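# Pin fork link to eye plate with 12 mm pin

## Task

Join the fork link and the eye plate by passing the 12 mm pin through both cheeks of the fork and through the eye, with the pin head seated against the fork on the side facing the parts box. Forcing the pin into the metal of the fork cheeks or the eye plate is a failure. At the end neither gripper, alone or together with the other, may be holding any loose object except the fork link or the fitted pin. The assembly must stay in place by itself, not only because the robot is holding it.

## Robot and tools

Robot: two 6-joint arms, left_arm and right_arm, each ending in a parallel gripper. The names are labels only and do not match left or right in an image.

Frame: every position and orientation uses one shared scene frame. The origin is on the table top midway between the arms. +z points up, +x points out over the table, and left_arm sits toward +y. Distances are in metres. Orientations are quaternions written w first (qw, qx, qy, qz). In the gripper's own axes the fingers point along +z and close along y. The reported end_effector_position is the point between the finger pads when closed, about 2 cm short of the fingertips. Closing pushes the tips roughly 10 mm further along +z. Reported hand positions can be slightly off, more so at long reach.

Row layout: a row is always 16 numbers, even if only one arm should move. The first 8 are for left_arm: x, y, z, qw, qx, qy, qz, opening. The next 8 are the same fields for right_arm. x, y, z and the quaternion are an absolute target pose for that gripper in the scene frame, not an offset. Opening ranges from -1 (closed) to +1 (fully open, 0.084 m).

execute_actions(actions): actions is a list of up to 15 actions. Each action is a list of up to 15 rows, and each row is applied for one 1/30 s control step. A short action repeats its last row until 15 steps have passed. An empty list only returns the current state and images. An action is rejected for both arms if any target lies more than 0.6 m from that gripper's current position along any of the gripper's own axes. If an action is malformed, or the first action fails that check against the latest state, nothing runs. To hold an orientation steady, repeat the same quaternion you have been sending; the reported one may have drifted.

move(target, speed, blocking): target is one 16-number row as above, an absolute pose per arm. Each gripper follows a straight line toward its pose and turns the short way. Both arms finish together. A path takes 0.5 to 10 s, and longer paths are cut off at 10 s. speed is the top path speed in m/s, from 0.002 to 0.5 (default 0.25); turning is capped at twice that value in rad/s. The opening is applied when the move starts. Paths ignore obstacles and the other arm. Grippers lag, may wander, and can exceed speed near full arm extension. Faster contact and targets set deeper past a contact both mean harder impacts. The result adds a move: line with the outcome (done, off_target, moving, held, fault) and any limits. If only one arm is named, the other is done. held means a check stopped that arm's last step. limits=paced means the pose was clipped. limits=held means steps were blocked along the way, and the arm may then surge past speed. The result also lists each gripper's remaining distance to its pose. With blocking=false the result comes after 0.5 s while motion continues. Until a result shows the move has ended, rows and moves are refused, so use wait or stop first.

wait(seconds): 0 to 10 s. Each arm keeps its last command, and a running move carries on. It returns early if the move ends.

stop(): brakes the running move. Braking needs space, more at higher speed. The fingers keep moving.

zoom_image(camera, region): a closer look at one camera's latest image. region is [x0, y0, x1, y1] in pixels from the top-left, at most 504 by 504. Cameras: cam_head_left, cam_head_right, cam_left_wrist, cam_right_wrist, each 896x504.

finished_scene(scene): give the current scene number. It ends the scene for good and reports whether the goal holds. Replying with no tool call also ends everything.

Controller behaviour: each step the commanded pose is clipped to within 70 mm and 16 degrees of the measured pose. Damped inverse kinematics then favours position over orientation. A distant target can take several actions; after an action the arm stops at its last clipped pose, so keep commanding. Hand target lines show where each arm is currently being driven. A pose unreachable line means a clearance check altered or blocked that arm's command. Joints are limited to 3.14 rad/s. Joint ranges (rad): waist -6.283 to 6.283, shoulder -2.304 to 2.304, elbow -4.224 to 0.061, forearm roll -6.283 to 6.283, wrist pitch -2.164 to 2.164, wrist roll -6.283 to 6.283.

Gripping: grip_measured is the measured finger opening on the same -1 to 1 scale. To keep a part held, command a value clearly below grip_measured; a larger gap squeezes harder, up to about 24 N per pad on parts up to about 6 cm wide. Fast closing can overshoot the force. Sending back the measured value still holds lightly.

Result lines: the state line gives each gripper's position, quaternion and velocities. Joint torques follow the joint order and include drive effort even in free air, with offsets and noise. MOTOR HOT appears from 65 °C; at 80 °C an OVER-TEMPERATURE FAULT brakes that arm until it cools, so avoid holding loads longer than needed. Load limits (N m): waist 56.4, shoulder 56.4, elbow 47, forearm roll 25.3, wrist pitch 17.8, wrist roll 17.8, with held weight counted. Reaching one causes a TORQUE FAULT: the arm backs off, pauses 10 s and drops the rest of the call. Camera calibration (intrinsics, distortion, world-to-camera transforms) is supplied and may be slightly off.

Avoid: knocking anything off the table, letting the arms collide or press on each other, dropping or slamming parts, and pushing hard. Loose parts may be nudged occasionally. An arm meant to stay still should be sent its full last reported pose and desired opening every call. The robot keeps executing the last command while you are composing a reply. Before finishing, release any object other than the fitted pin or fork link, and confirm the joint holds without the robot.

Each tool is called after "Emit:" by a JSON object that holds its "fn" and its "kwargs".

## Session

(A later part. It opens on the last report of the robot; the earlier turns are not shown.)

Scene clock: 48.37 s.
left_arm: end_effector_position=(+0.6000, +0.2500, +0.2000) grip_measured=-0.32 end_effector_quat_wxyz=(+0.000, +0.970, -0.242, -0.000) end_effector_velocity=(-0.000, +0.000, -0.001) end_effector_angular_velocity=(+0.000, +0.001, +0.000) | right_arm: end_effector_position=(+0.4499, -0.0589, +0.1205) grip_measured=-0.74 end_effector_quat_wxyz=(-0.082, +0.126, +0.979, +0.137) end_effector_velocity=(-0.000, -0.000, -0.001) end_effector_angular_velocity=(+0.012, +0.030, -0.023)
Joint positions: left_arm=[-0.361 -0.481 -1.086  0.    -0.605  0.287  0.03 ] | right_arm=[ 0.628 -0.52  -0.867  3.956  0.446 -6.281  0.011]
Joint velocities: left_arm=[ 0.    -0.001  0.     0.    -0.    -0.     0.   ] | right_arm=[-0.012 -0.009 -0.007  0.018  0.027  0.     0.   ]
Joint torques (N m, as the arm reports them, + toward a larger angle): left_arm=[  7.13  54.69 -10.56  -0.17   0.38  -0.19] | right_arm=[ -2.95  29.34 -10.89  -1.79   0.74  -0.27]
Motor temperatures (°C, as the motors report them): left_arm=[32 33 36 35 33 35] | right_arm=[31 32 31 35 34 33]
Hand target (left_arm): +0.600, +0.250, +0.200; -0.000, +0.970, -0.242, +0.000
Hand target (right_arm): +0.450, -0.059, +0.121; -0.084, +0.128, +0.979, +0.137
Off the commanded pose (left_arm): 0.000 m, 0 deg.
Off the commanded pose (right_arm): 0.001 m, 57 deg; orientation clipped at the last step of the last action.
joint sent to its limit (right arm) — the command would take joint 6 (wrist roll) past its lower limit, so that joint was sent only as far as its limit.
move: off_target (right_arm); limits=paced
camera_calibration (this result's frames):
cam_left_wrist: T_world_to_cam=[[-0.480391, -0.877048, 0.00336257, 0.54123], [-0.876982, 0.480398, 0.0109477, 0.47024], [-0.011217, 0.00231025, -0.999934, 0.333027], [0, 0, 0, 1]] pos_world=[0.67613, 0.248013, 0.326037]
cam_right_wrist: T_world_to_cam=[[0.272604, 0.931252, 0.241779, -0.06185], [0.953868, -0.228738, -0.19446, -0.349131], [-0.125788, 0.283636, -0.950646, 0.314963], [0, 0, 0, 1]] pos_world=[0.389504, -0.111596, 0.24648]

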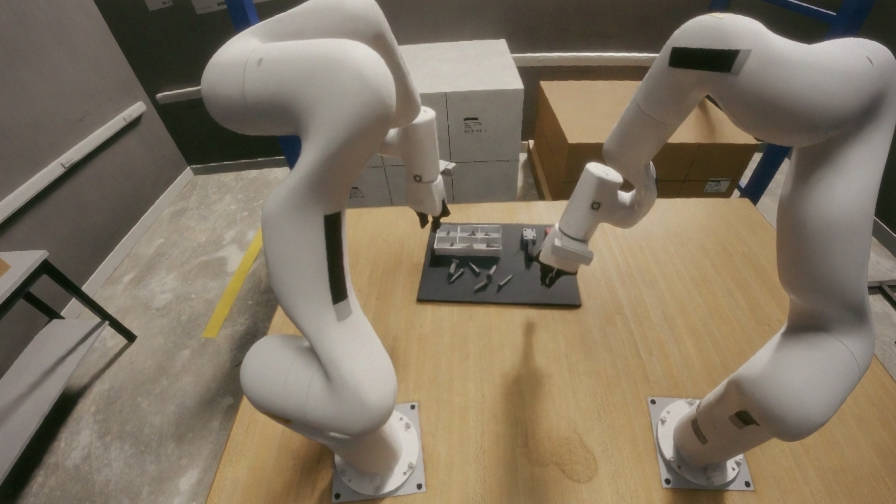

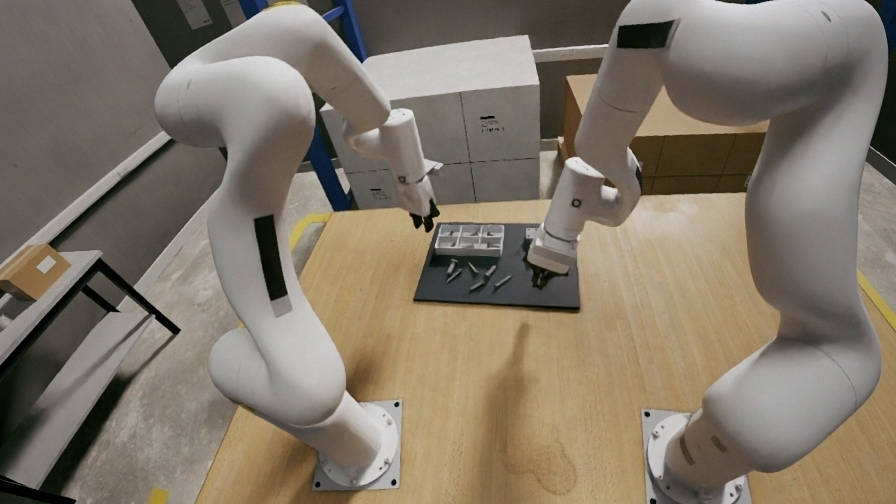

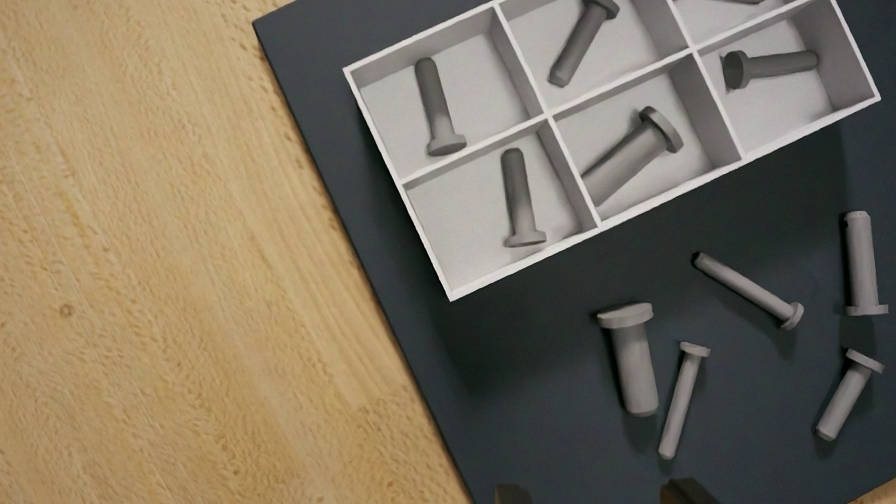

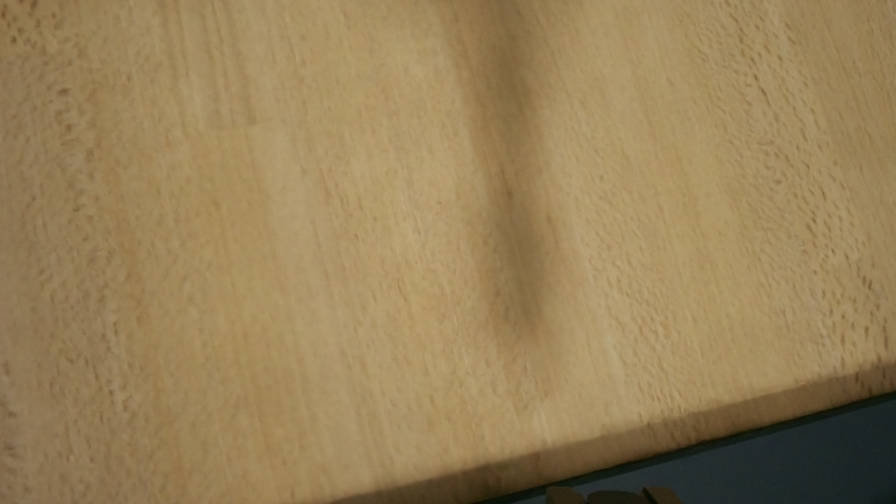

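Emit:
{"fn": "move", "kwargs": {"target": [0.6,0.3,0.25,0,0.970,-0.242,0,-0.3, 0.45,-0.15,0.2,0,0.7071,0.7071,0,-1], "speed": 0.4}}

Emit:
{"fn": "move", "kwargs": {"target": [0.6,0.3,0.25,0,0.970,-0.242,0,-0.3, 0.45,-0.15,0.2,0,1,0,0,-1], "speed": 0.4}}

Emit:
{"fn": "move", "kwargs": {"target": [0.6,0.3,0.25,0,0.970,-0.242,0,-0.3, 0.45,-0.15,0.2,0,0.7071,-0.7071,0,-1], "speed": 0.4}}

Emit:
{"fn": "move", "kwargs": {"target": [0.6,0.3,0.25,0,0.970,-0.242,0,-0.3, 0.45,-0.15,0.2,0,0.1,-0.995,0,-1], "speed": 0.4}}

Emit:
{"fn": "move", "kwargs": {"target": [0.6,0.3,0.25,0,0.970,-0.242,0,-0.3, 0.47,-0.07,0.13,0,0,0.819,0.574,-1], "speed": 0.2}}

Scene clock: 54.23 s.
left_arm: end_effector_position=(+0.5998, +0.2999, +0.2499) grip_measured=-0.32 end_effector_quat_wxyz=(+0.000, +0.970, -0.242, +0.000) end_effector_velocity=(+0.000, +0.000, +0.000) end_effector_angular_velocity=(-0.000, -0.000, +0.001) | right_arm: end_effector_position=(+0.4502, -0.1503, +0.1999) grip_measured=-0.74 end_effector_quat_wxyz=(+0.000, +0.707, +0.707, +0.000) end_effector_velocity=(+0.001, +0.000, +0.001) end_effector_angular_velocity=(-0.010, -0.003, -0.006)
Joint positions: left_arm=[-0.27  -0.393 -1.091 -0.    -0.698  0.379  0.03 ] | right_arm=[ 0.62  -0.263 -0.78   3.141  0.517 -4.214  0.011]
Joint velocities: left_arm=[ 0.001  0.001 -0.    -0.001 -0.001  0.    -0.   ] | right_arm=[ 0.005 -0.001 -0.005 -0.021  0.006  0.03  -0.   ]
Joint torques (N m, as the arm reports them, + toward a larger angle): left_arm=[  6.85  51.81 -11.66  -0.63   0.28  -0.18] | right_arm=[  2.15  25.53 -12.77  -1.22   0.38  -0.15]
Motor temperatures (°C, as the motors report them): left_arm=[32 33 36 35 33 35] | right_arm=[31 32 31 35 34 33]
Hand target (left_arm): +0.600, +0.300, +0.250; +0.000, +0.970, -0.242, +0.000
Hand target (right_arm): +0.450, -0.150, +0.200; +0.001, +0.707, +0.707, -0.000
Off the commanded pose (left_arm): 0.000 m, 0 deg.
Off the commanded pose (right_arm): 0.000 m, 0 deg.
move: done
camera_calibration (this result's frames):
cam_left_wrist: T_world_to_cam=[[-0.480521, -0.876977, 0.00347029, 0.584758], [-0.876913, 0.480528, 0.0107984, 0.445522], [-0.0111375, 0.00214571, -0.999936, 0.382826], [0, 0, 0, 1]] pos_world=[0.675936, 0.297912, 0.375961]
cam_right_wrist: T_world_to_cam=[[0.999985, -0.0040845, -0.0036998, -0.414936], [-0.00407459, -0.999988, 0.00268205, -0.0789513], [-0.00371071, -0.00266694, -0.99999, 0.32824], [0, 0, 0, 1]] pos_world=[0.415826, -0.0797697, 0.326913]

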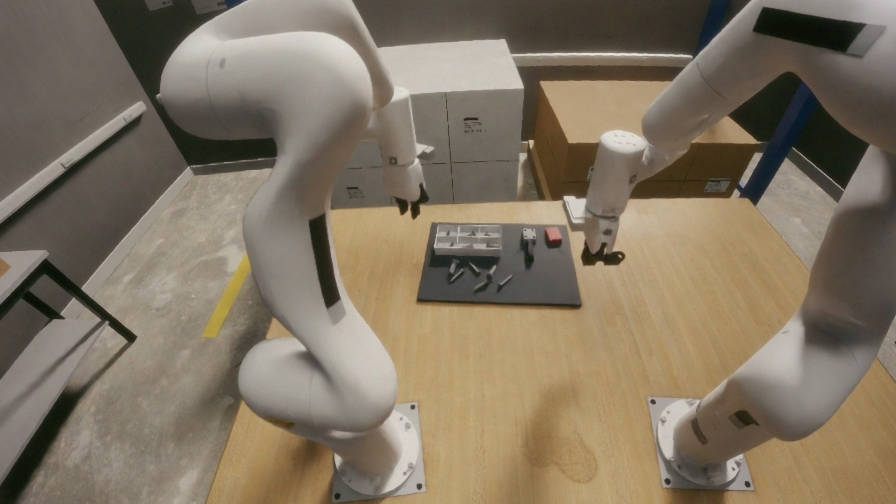

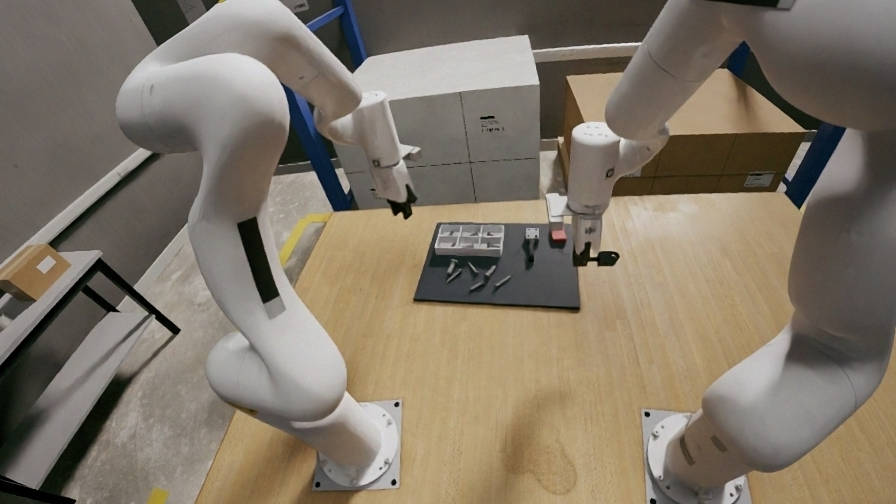

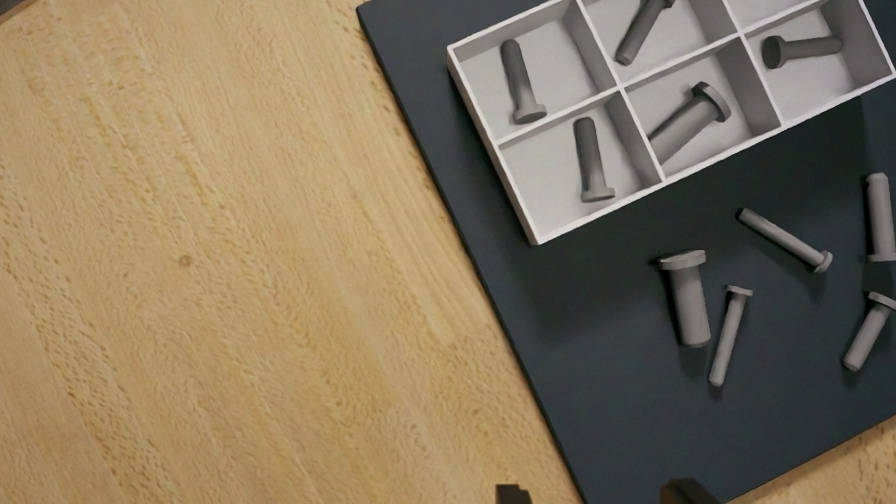

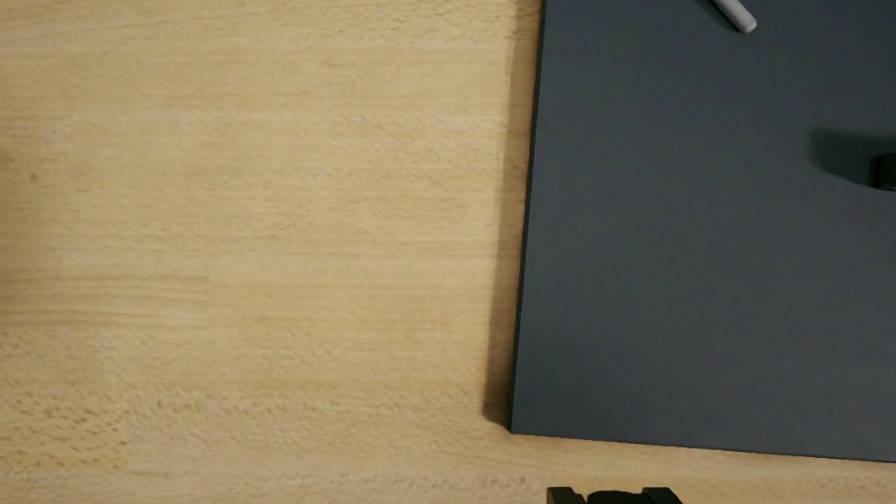

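Scene clock: 56.80 s.
left_arm: end_effector_position=(+0.6000, +0.3000, +0.2500) grip_measured=-0.32 end_effector_quat_wxyz=(+0.000, +0.970, -0.242, +0.000) end_effector_velocity=(-0.000, +0.000, +0.000) end_effector_angular_velocity=(+0.000, +0.000, +0.001) | right_arm: end_effector_position=(+0.4500, -0.1500, +0.2000) grip_measured=-0.74 end_effector_quat_wxyz=(-0.000, +1.000, +0.000, -0.000) end_effector_velocity=(-0.000, -0.000, -0.000) end_effector_angular_velocity=(-0.008, -0.001, -0.009)
Joint positions: left_arm=[-0.27  -0.393 -1.092  0.    -0.699  0.378  0.03 ] | right_arm=[ 0.62  -0.263 -0.78   3.143  0.517 -2.646  0.011]
Joint velocities: left_arm=[ 0.001  0.001 -0.     0.    -0.001 -0.    -0.   ] | right_arm=[ 0.004 -0.001  0.    -0.015  0.001  0.026  0.   ]
Joint torques (N m, as the arm reports them, + toward a larger angle): left_arm=[  7.02  51.52 -11.51  -0.2    0.36  -0.13] | right_arm=[  1.39  25.54 -15.37  -1.27   0.52  -0.46]
Motor temperatures (°C, as the motors report them): left_arm=[32 33 36 35 33 35] | right_arm=[31 32 31 35 34 33]
Hand target (left_arm): +0.600, +0.300, +0.250; +0.000, +0.970, -0.242, +0.000
Hand target (right_arm): +0.450, -0.150, +0.200; -0.000, +1.000, +0.000, -0.000
Off the commanded pose (left_arm): 0.000 m, 0 deg.
Off the commanded pose (right_arm): 0.000 m, 0 deg.
move: done
camera_calibration (this result's frames):
cam_left_wrist: T_world_to_cam=[[-0.480392, -0.877048, 0.00336263, 0.584914], [-0.876982, 0.480398, 0.0109469, 0.445672], [-0.0112163, 0.00230983, -0.999934, 0.382908], [0, 0, 0, 1]] pos_world=[0.676129, 0.298013, 0.376037]
cam_right_wrist: T_world_to_cam=[[-0.00294532, -0.999984, -0.00489233, -0.112594], [-0.999992, 0.00293145, 0.00283901, 0.519888], [-0.00282462, 0.00490065, -0.999984, 0.329095], [0, 0, 0, 1]] pos_world=[0.520482, -0.115729, 0.327063]

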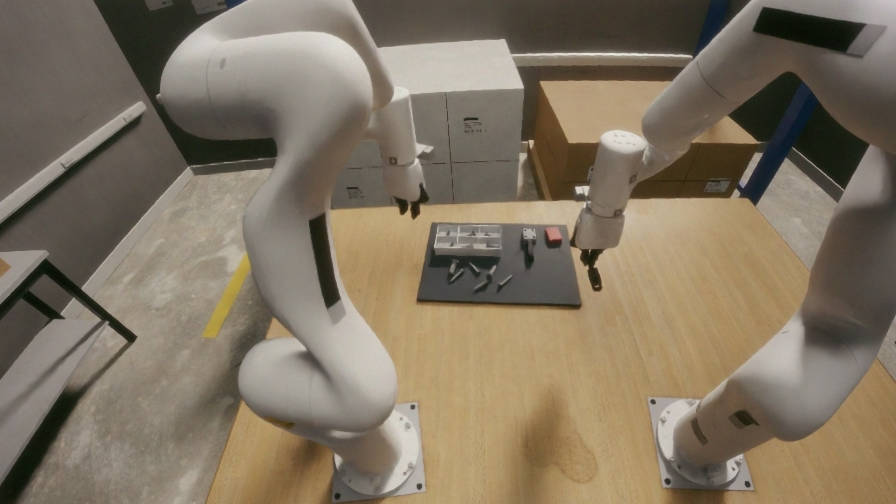

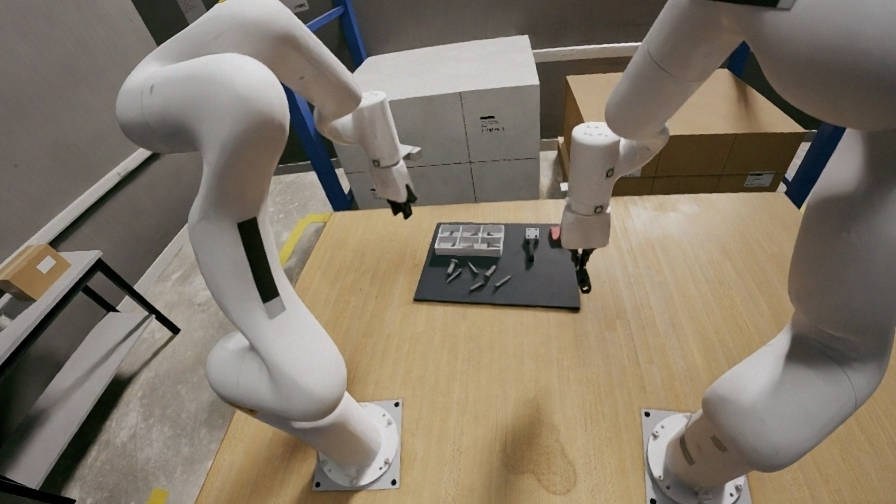

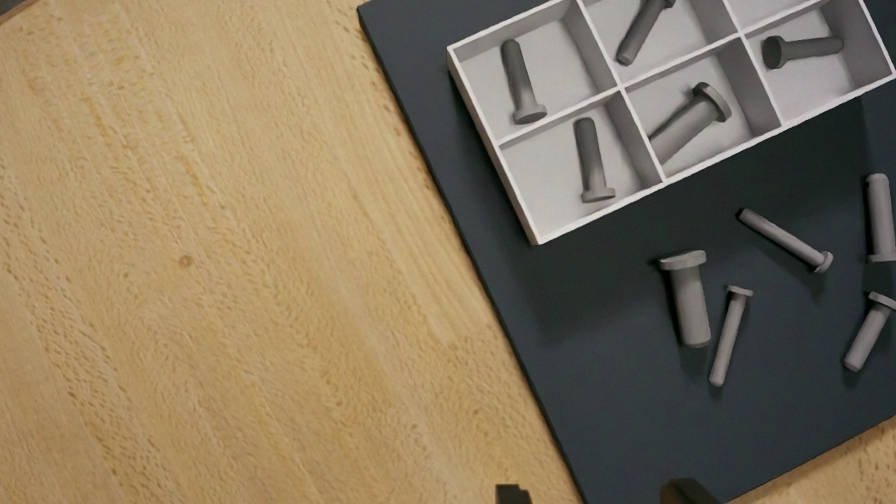

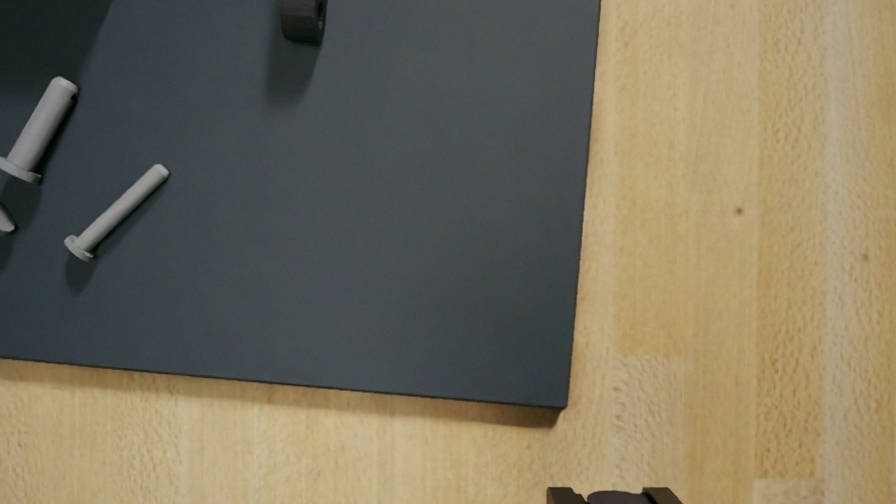

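Scene clock: 59.37 s.
left_arm: end_effector_position=(+0.6000, +0.3000, +0.2500) grip_measured=-0.32 end_effector_quat_wxyz=(+0.000, +0.970, -0.242, -0.000) end_effector_velocity=(+0.000, +0.000, +0.000) end_effector_angular_velocity=(+0.000, -0.000, -0.000) | right_arm: end_effector_position=(+0.4500, -0.1500, +0.2000) grip_measured=-0.74 end_effector_quat_wxyz=(-0.000, +0.707, -0.707, -0.000) end_effector_velocity=(+0.000, -0.000, +0.000) end_effector_angular_velocity=(-0.007, -0.003, -0.009)
Joint positions: left_arm=[-0.27  -0.393 -1.092  0.    -0.699  0.378  0.03 ] | right_arm=[ 0.62  -0.263 -0.78   3.143  0.517 -1.076  0.011]
Joint velocities: left_arm=[-0.  0. -0.  0. -0. -0.  0.] | right_arm=[ 0.003 -0.    -0.001 -0.016  0.001  0.026 -0.   ]
Joint torques (N m, as the arm reports them, + toward a larger angle): left_arm=[  6.84  51.72 -11.47  -0.4    0.29  -0.32] | right_arm=[ -2.08  26.68 -12.01  -2.4    0.23  -0.44]
Motor temperatures (°C, as the motors report them): left_arm=[32 33 36 35 33 35] | right_arm=[31 32 31 35 34 33]
Hand target (left_arm): +0.600, +0.300, +0.250; -0.000, +0.970, -0.242, +0.000
Hand target (right_arm): +0.450, -0.150, +0.200; -0.000, +0.707, -0.707, -0.000
Off the commanded pose (left_arm): 0.000 m, 0 deg.
Off the commanded pose (right_arm): 0.000 m, 0 deg.
move: done
camera_calibration (this result's frames):
cam_left_wrist: T_world_to_cam=[[-0.480391, -0.877048, 0.00336264, 0.584914], [-0.876983, 0.480398, 0.0109478, 0.445673], [-0.0112172, 0.00231027, -0.999934, 0.382908], [0, 0, 0, 1]] pos_world=[0.67613, 0.298013, 0.376037]
cam_right_wrist: T_world_to_cam=[[-0.999988, 0.00294775, -0.00394086, 0.486331], [0.00293488, 0.99999, 0.0032657, 0.218044], [0.00395045, 0.00325409, -0.999987, 0.325799], [0, 0, 0, 1]] pos_world=[0.484398, -0.220536, 0.326999]

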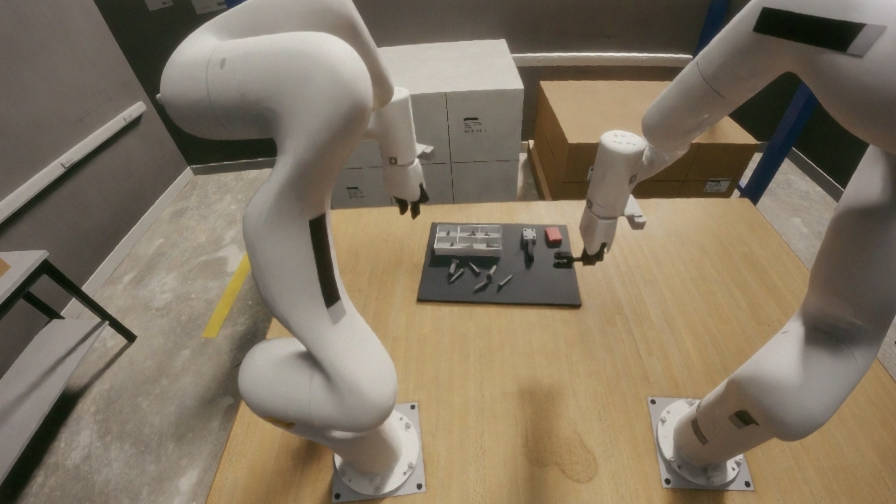

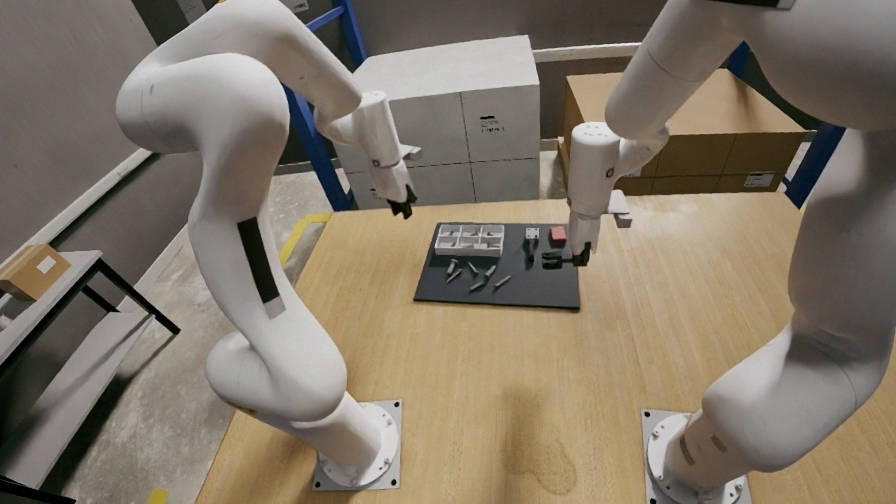

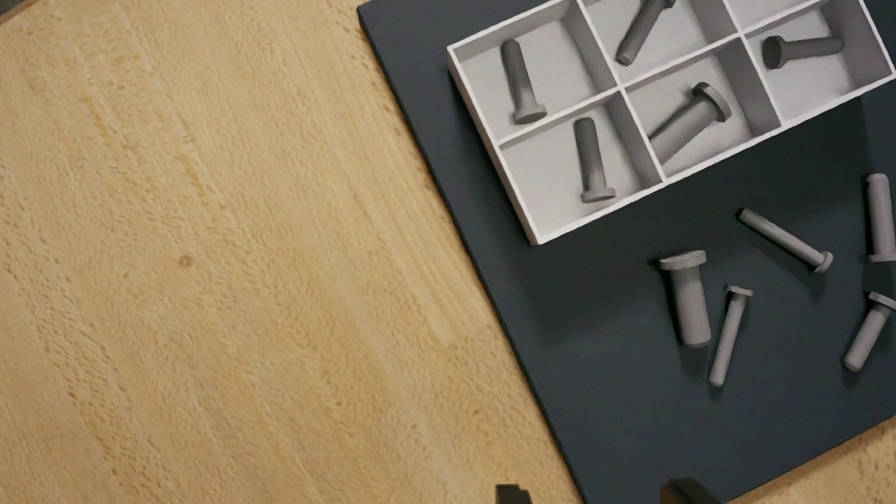

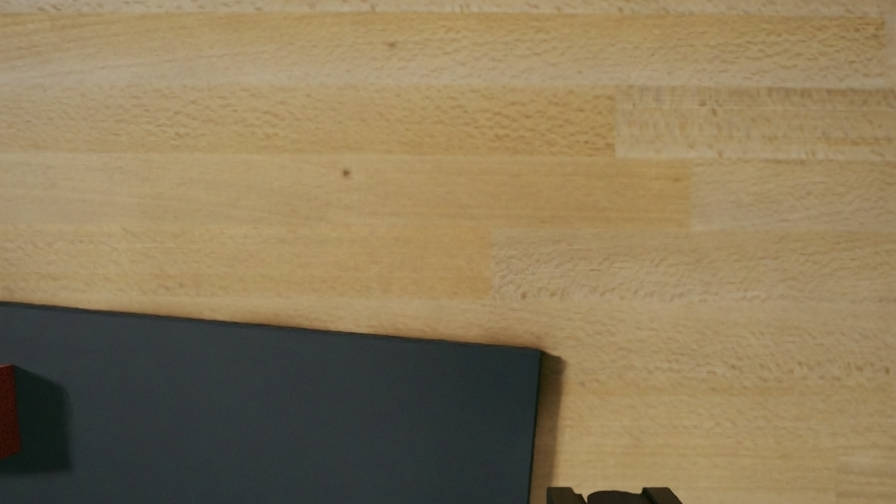

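Scene clock: 61.70 s.
left_arm: end_effector_position=(+0.6000, +0.3000, +0.2500) grip_measured=-0.32 end_effector_quat_wxyz=(-0.000, +0.970, -0.242, +0.000) end_effector_velocity=(+0.000, -0.001, -0.000) end_effector_angular_velocity=(-0.000, -0.000, -0.001) | right_arm: end_effector_position=(+0.4500, -0.1500, +0.2000) grip_measured=-0.74 end_effector_quat_wxyz=(-0.000, -0.100, +0.995, +0.000) end_effector_velocity=(+0.000, +0.001, +0.001) end_effector_angular_velocity=(-0.006, -0.004, -0.008)
Joint positions: left_arm=[-0.27  -0.393 -1.092  0.    -0.699  0.378  0.03 ] | right_arm=[ 0.62  -0.263 -0.78   3.143  0.517  0.295  0.011]
Joint velocities: left_arm=[-0.001 -0.     0.    -0.     0.001  0.    -0.   ] | right_arm=[ 0.005  0.    -0.002 -0.014  0.001  0.024  0.   ]
Joint torques (N m, as the arm reports them, + toward a larger angle): left_arm=[  6.59  51.69 -11.27  -0.42   0.34  -0.24] | right_arm=[ -1.49  28.   -14.18  -0.7    0.21  -0.07]
Motor temperatures (°C, as the motors report them): left_arm=[32 33 36 35 33 35] | right_arm=[31 32 31 35 34 33]
Hand target (left_arm): +0.600, +0.300, +0.250; +0.000, +0.970, -0.242, -0.000
Hand target (right_arm): +0.450, -0.150, +0.200; -0.000, -0.100, +0.995, +0.000
Off the commanded pose (left_arm): 0.000 m, 0 deg.
Off the commanded pose (right_arm): 0.000 m, 0 deg.
move: done
camera_calibration (this result's frames):
cam_left_wrist: T_world_to_cam=[[-0.480391, -0.877048, 0.00336246, 0.584914], [-0.876982, 0.480398, 0.0109475, 0.445673], [-0.0112168, 0.00231028, -0.999934, 0.382908], [0, 0, 0, 1]] pos_world=[0.67613, 0.298013, 0.376037]
cam_right_wrist: T_world_to_cam=[[-0.19609, 0.98058, -0.00350137, 0.271134], [0.980581, 0.196099, 0.00247723, -0.342335], [0.00311573, -0.00294762, -0.999991, 0.325247], [0, 0, 0, 1]] pos_world=[0.38784, -0.197779, 0.327041]

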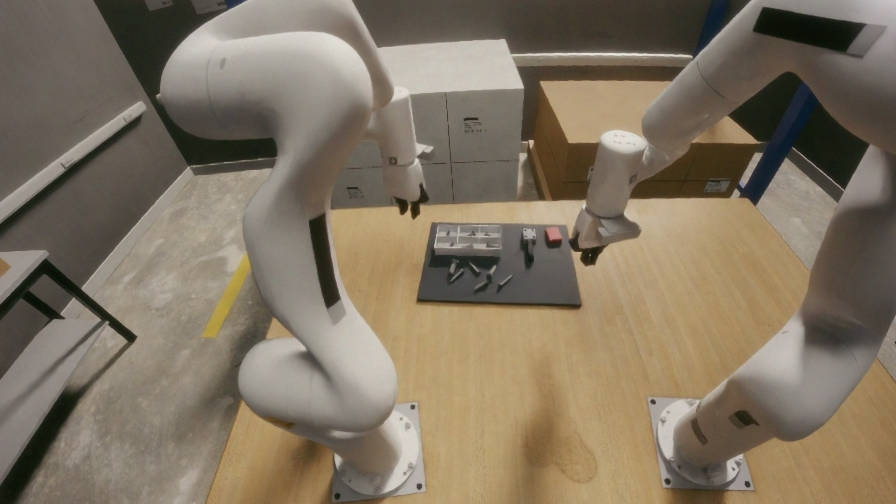

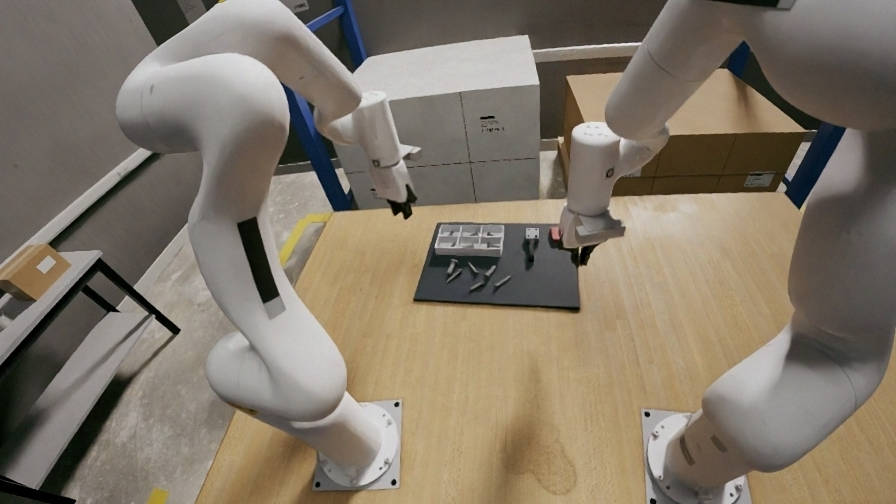

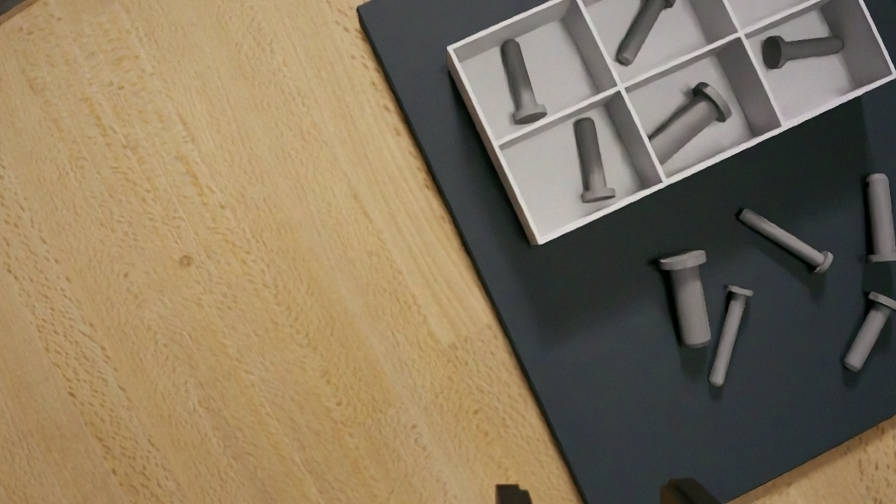

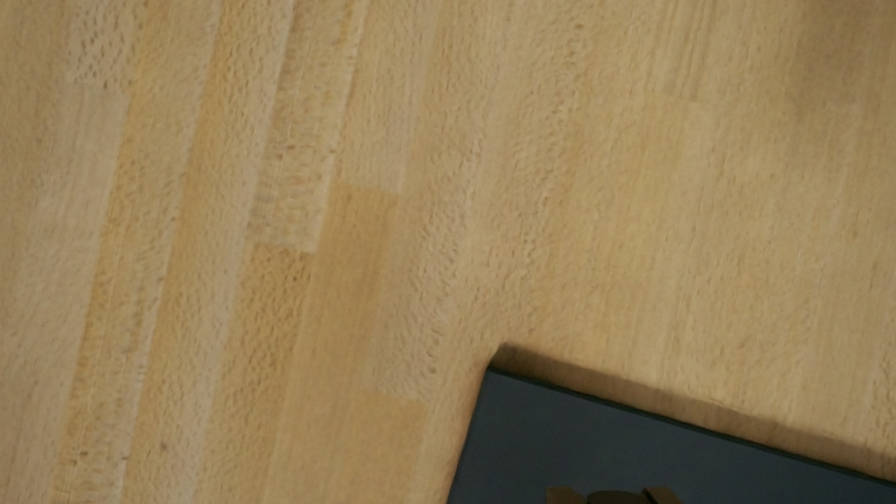

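Scene clock: 65.27 s.
left_arm: end_effector_position=(+0.6000, +0.3000, +0.2500) grip_measured=-0.32 end_effector_quat_wxyz=(+0.000, +0.970, -0.242, -0.000) end_effector_velocity=(-0.000, +0.000, -0.000) end_effector_angular_velocity=(+0.000, +0.001, +0.001) | right_arm: end_effector_position=(+0.4707, -0.0693, +0.1310) grip_measured=-0.74 end_effector_quat_wxyz=(-0.000, -0.001, +0.818, +0.575) end_effector_velocity=(+0.000, +0.000, -0.000) end_effector_angular_velocity=(+0.011, -0.000, -0.001)
Joint positions: left_arm=[-0.27  -0.393 -1.092  0.    -0.699  0.378  0.03 ] | right_arm=[ 0.273 -0.776 -0.756  4.868  1.229 -1.592  0.011]
Joint velocities: left_arm=[ 0.001 -0.    -0.     0.    -0.     0.    -0.   ] | right_arm=[-0.002 -0.007 -0.002  0.001  0.011 -0.005  0.   ]
Joint torques (N m, as the arm reports them, + toward a larger angle): left_arm=[  7.2   51.11 -11.03  -0.66   0.28  -0.17] | right_arm=[-0.32 32.06 -6.92 -1.55  1.73 -0.32]
Motor temperatures (°C, as the motors report them): left_arm=[32 33 36 35 33 35] | right_arm=[31 32 31 35 34 33]
Hand target (left_arm): +0.600, +0.300, +0.250; -0.000, +0.970, -0.242, -0.000
Hand target (right_arm): +0.471, -0.069, +0.131; -0.000, -0.000, +0.818, +0.576
Off the commanded pose (left_arm): 0.000 m, 0 deg.
Off the commanded pose (right_arm): 0.001 m, 0 deg.
move: done
camera_calibration (this result's frames):
cam_left_wrist: T_world_to_cam=[[-0.480391, -0.877048, 0.0033626, 0.584914], [-0.876983, 0.480397, 0.0109477, 0.445673], [-0.011217, 0.00231024, -0.999934, 0.382908], [0, 0, 0, 1]] pos_world=[0.67613, 0.298013, 0.376037]
cam_right_wrist: T_world_to_cam=[[0.00311921, 0.341751, 0.939785, -0.0657684], [0.999994, -0.00232122, -0.00247494, -0.400549], [0.00133564, 0.939788, -0.341756, 0.23636], [0, 0, 0, 1]] pos_world=[0.400437, -0.200582, 0.141594]

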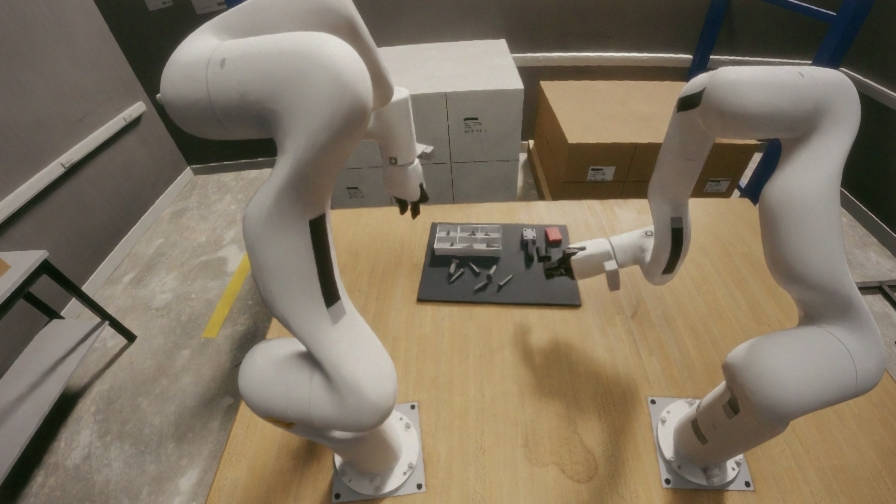

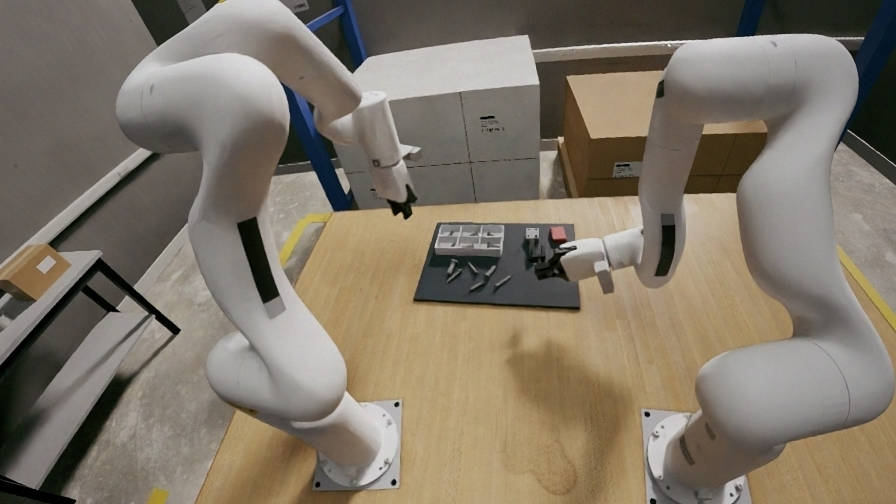

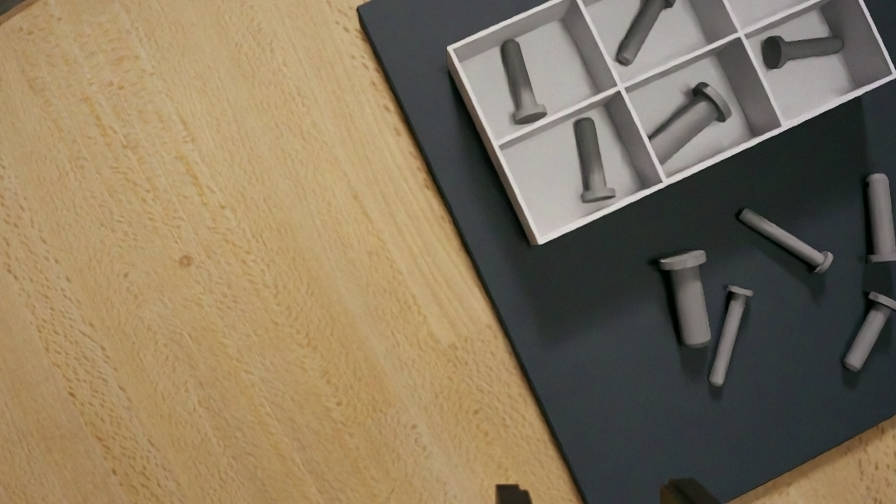

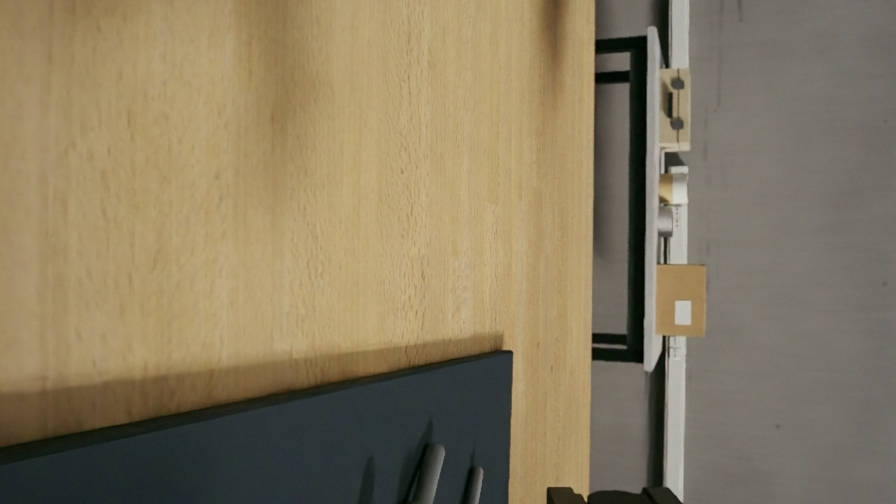

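Emit:
{"fn": "move", "kwargs": {"target": [0.56,0.0825,0.075,0,0.970,-0.242,0,-0.4, 0.47,-0.13,0.10,0,0,0.819,0.574,-1], "speed": 0.2}}

Scene clock: 68.23 s.
left_arm: end_effector_position=(+0.5609, +0.0829, +0.0755) grip_measured=-0.42 end_effector_quat_wxyz=(-0.000, +0.970, -0.242, -0.000) end_effector_velocity=(-0.001, -0.001, -0.001) end_effector_angular_velocity=(+0.002, +0.001, -0.001) | right_arm: end_effector_position=(+0.4699, -0.1297, +0.1002) grip_measured=-0.74 end_effector_quat_wxyz=(+0.000, +0.000, +0.819, +0.574) end_effector_velocity=(-0.001, -0.000, -0.001) end_effector_angular_velocity=(-0.000, +0.003, -0.000)
Joint positions: left_arm=[-0.668 -0.738 -1.142  0.001 -0.405 -0.021  0.026] | right_arm=[ 0.127 -0.854 -0.772  4.746  1.225 -1.658  0.011]
Joint velocities: left_arm=[-0.003 -0.004 -0.002  0.002 -0.    -0.004 -0.   ] | right_arm=[-0.001 -0.002 -0.    -0.001 -0.     0.001 -0.   ]
Joint torques (N m, as the arm reports them, + toward a larger angle): left_arm=[ 6.69 60.74 -8.61 -0.55  0.36 -0.29] | right_arm=[ 0.3  32.66 -5.65 -2.69  1.83 -0.14]
Motor temperatures (°C, as the motors report them): left_arm=[32 33 36 35 33 35] | right_arm=[31 32 31 35 35 33]
Hand target (left_arm): +0.561, +0.083, +0.075; -0.000, +0.970, -0.242, -0.000
Hand target (right_arm): +0.470, -0.130, +0.100; +0.000, +0.000, +0.819, +0.574
Off the commanded pose (left_arm): 0.001 m, 0 deg.
Off the commanded pose (right_arm): 0.000 m, 0 deg.
move: done
camera_calibration (this result's frames):
cam_left_wrist: T_world_to_cam=[[-0.479935, -0.877298, 0.00306858, 0.376085], [-0.87723, 0.479938, 0.0112636, 0.517763], [-0.0113543, 0.00271397, -0.999932, 0.20849], [0, 0, 0, 1]] pos_world=[0.637061, 0.0808791, 0.20149]
cam_right_wrist: T_world_to_cam=[[0.00370432, 0.344567, 0.938754, -0.0160287], [0.999989, -0.00380965, -0.00254764, -0.400107], [0.00269849, 0.938754, -0.344578, 0.282143], [0, 0, 0, 1]] pos_world=[0.399401, -0.260864, 0.111248]

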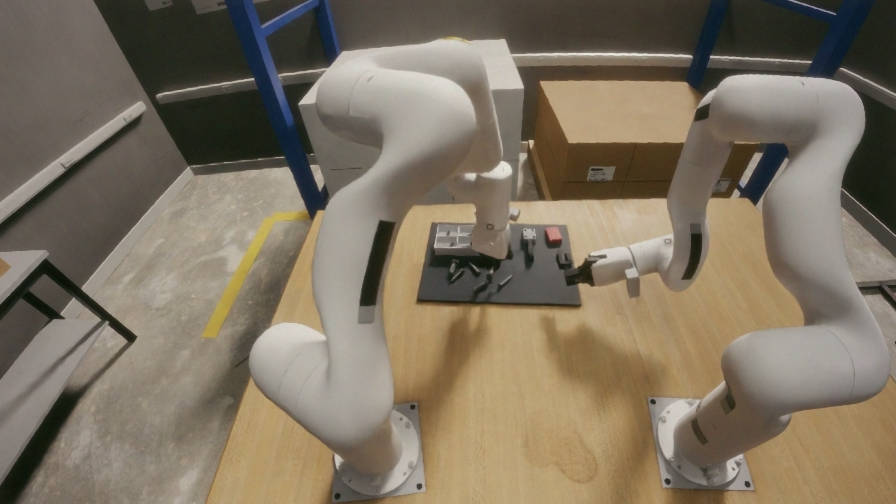

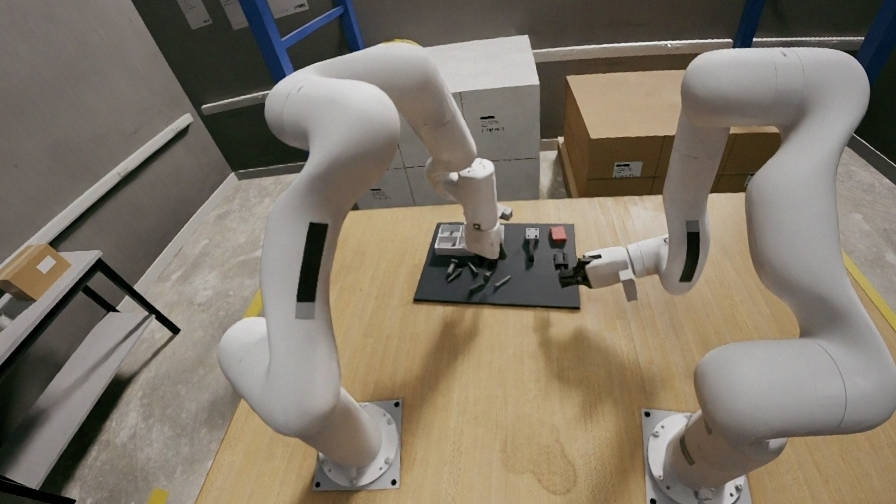

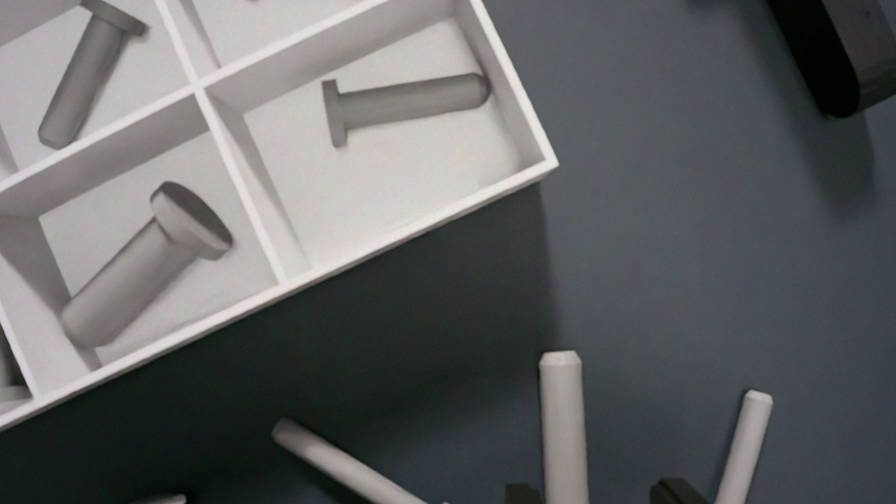

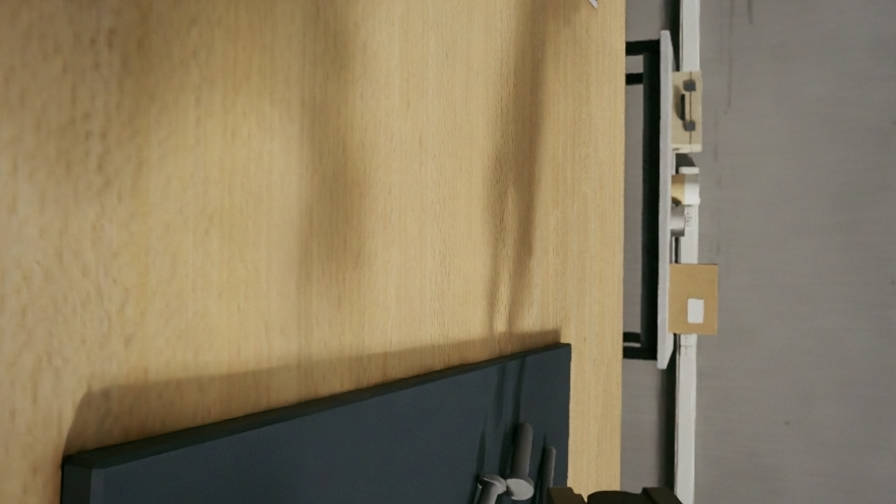

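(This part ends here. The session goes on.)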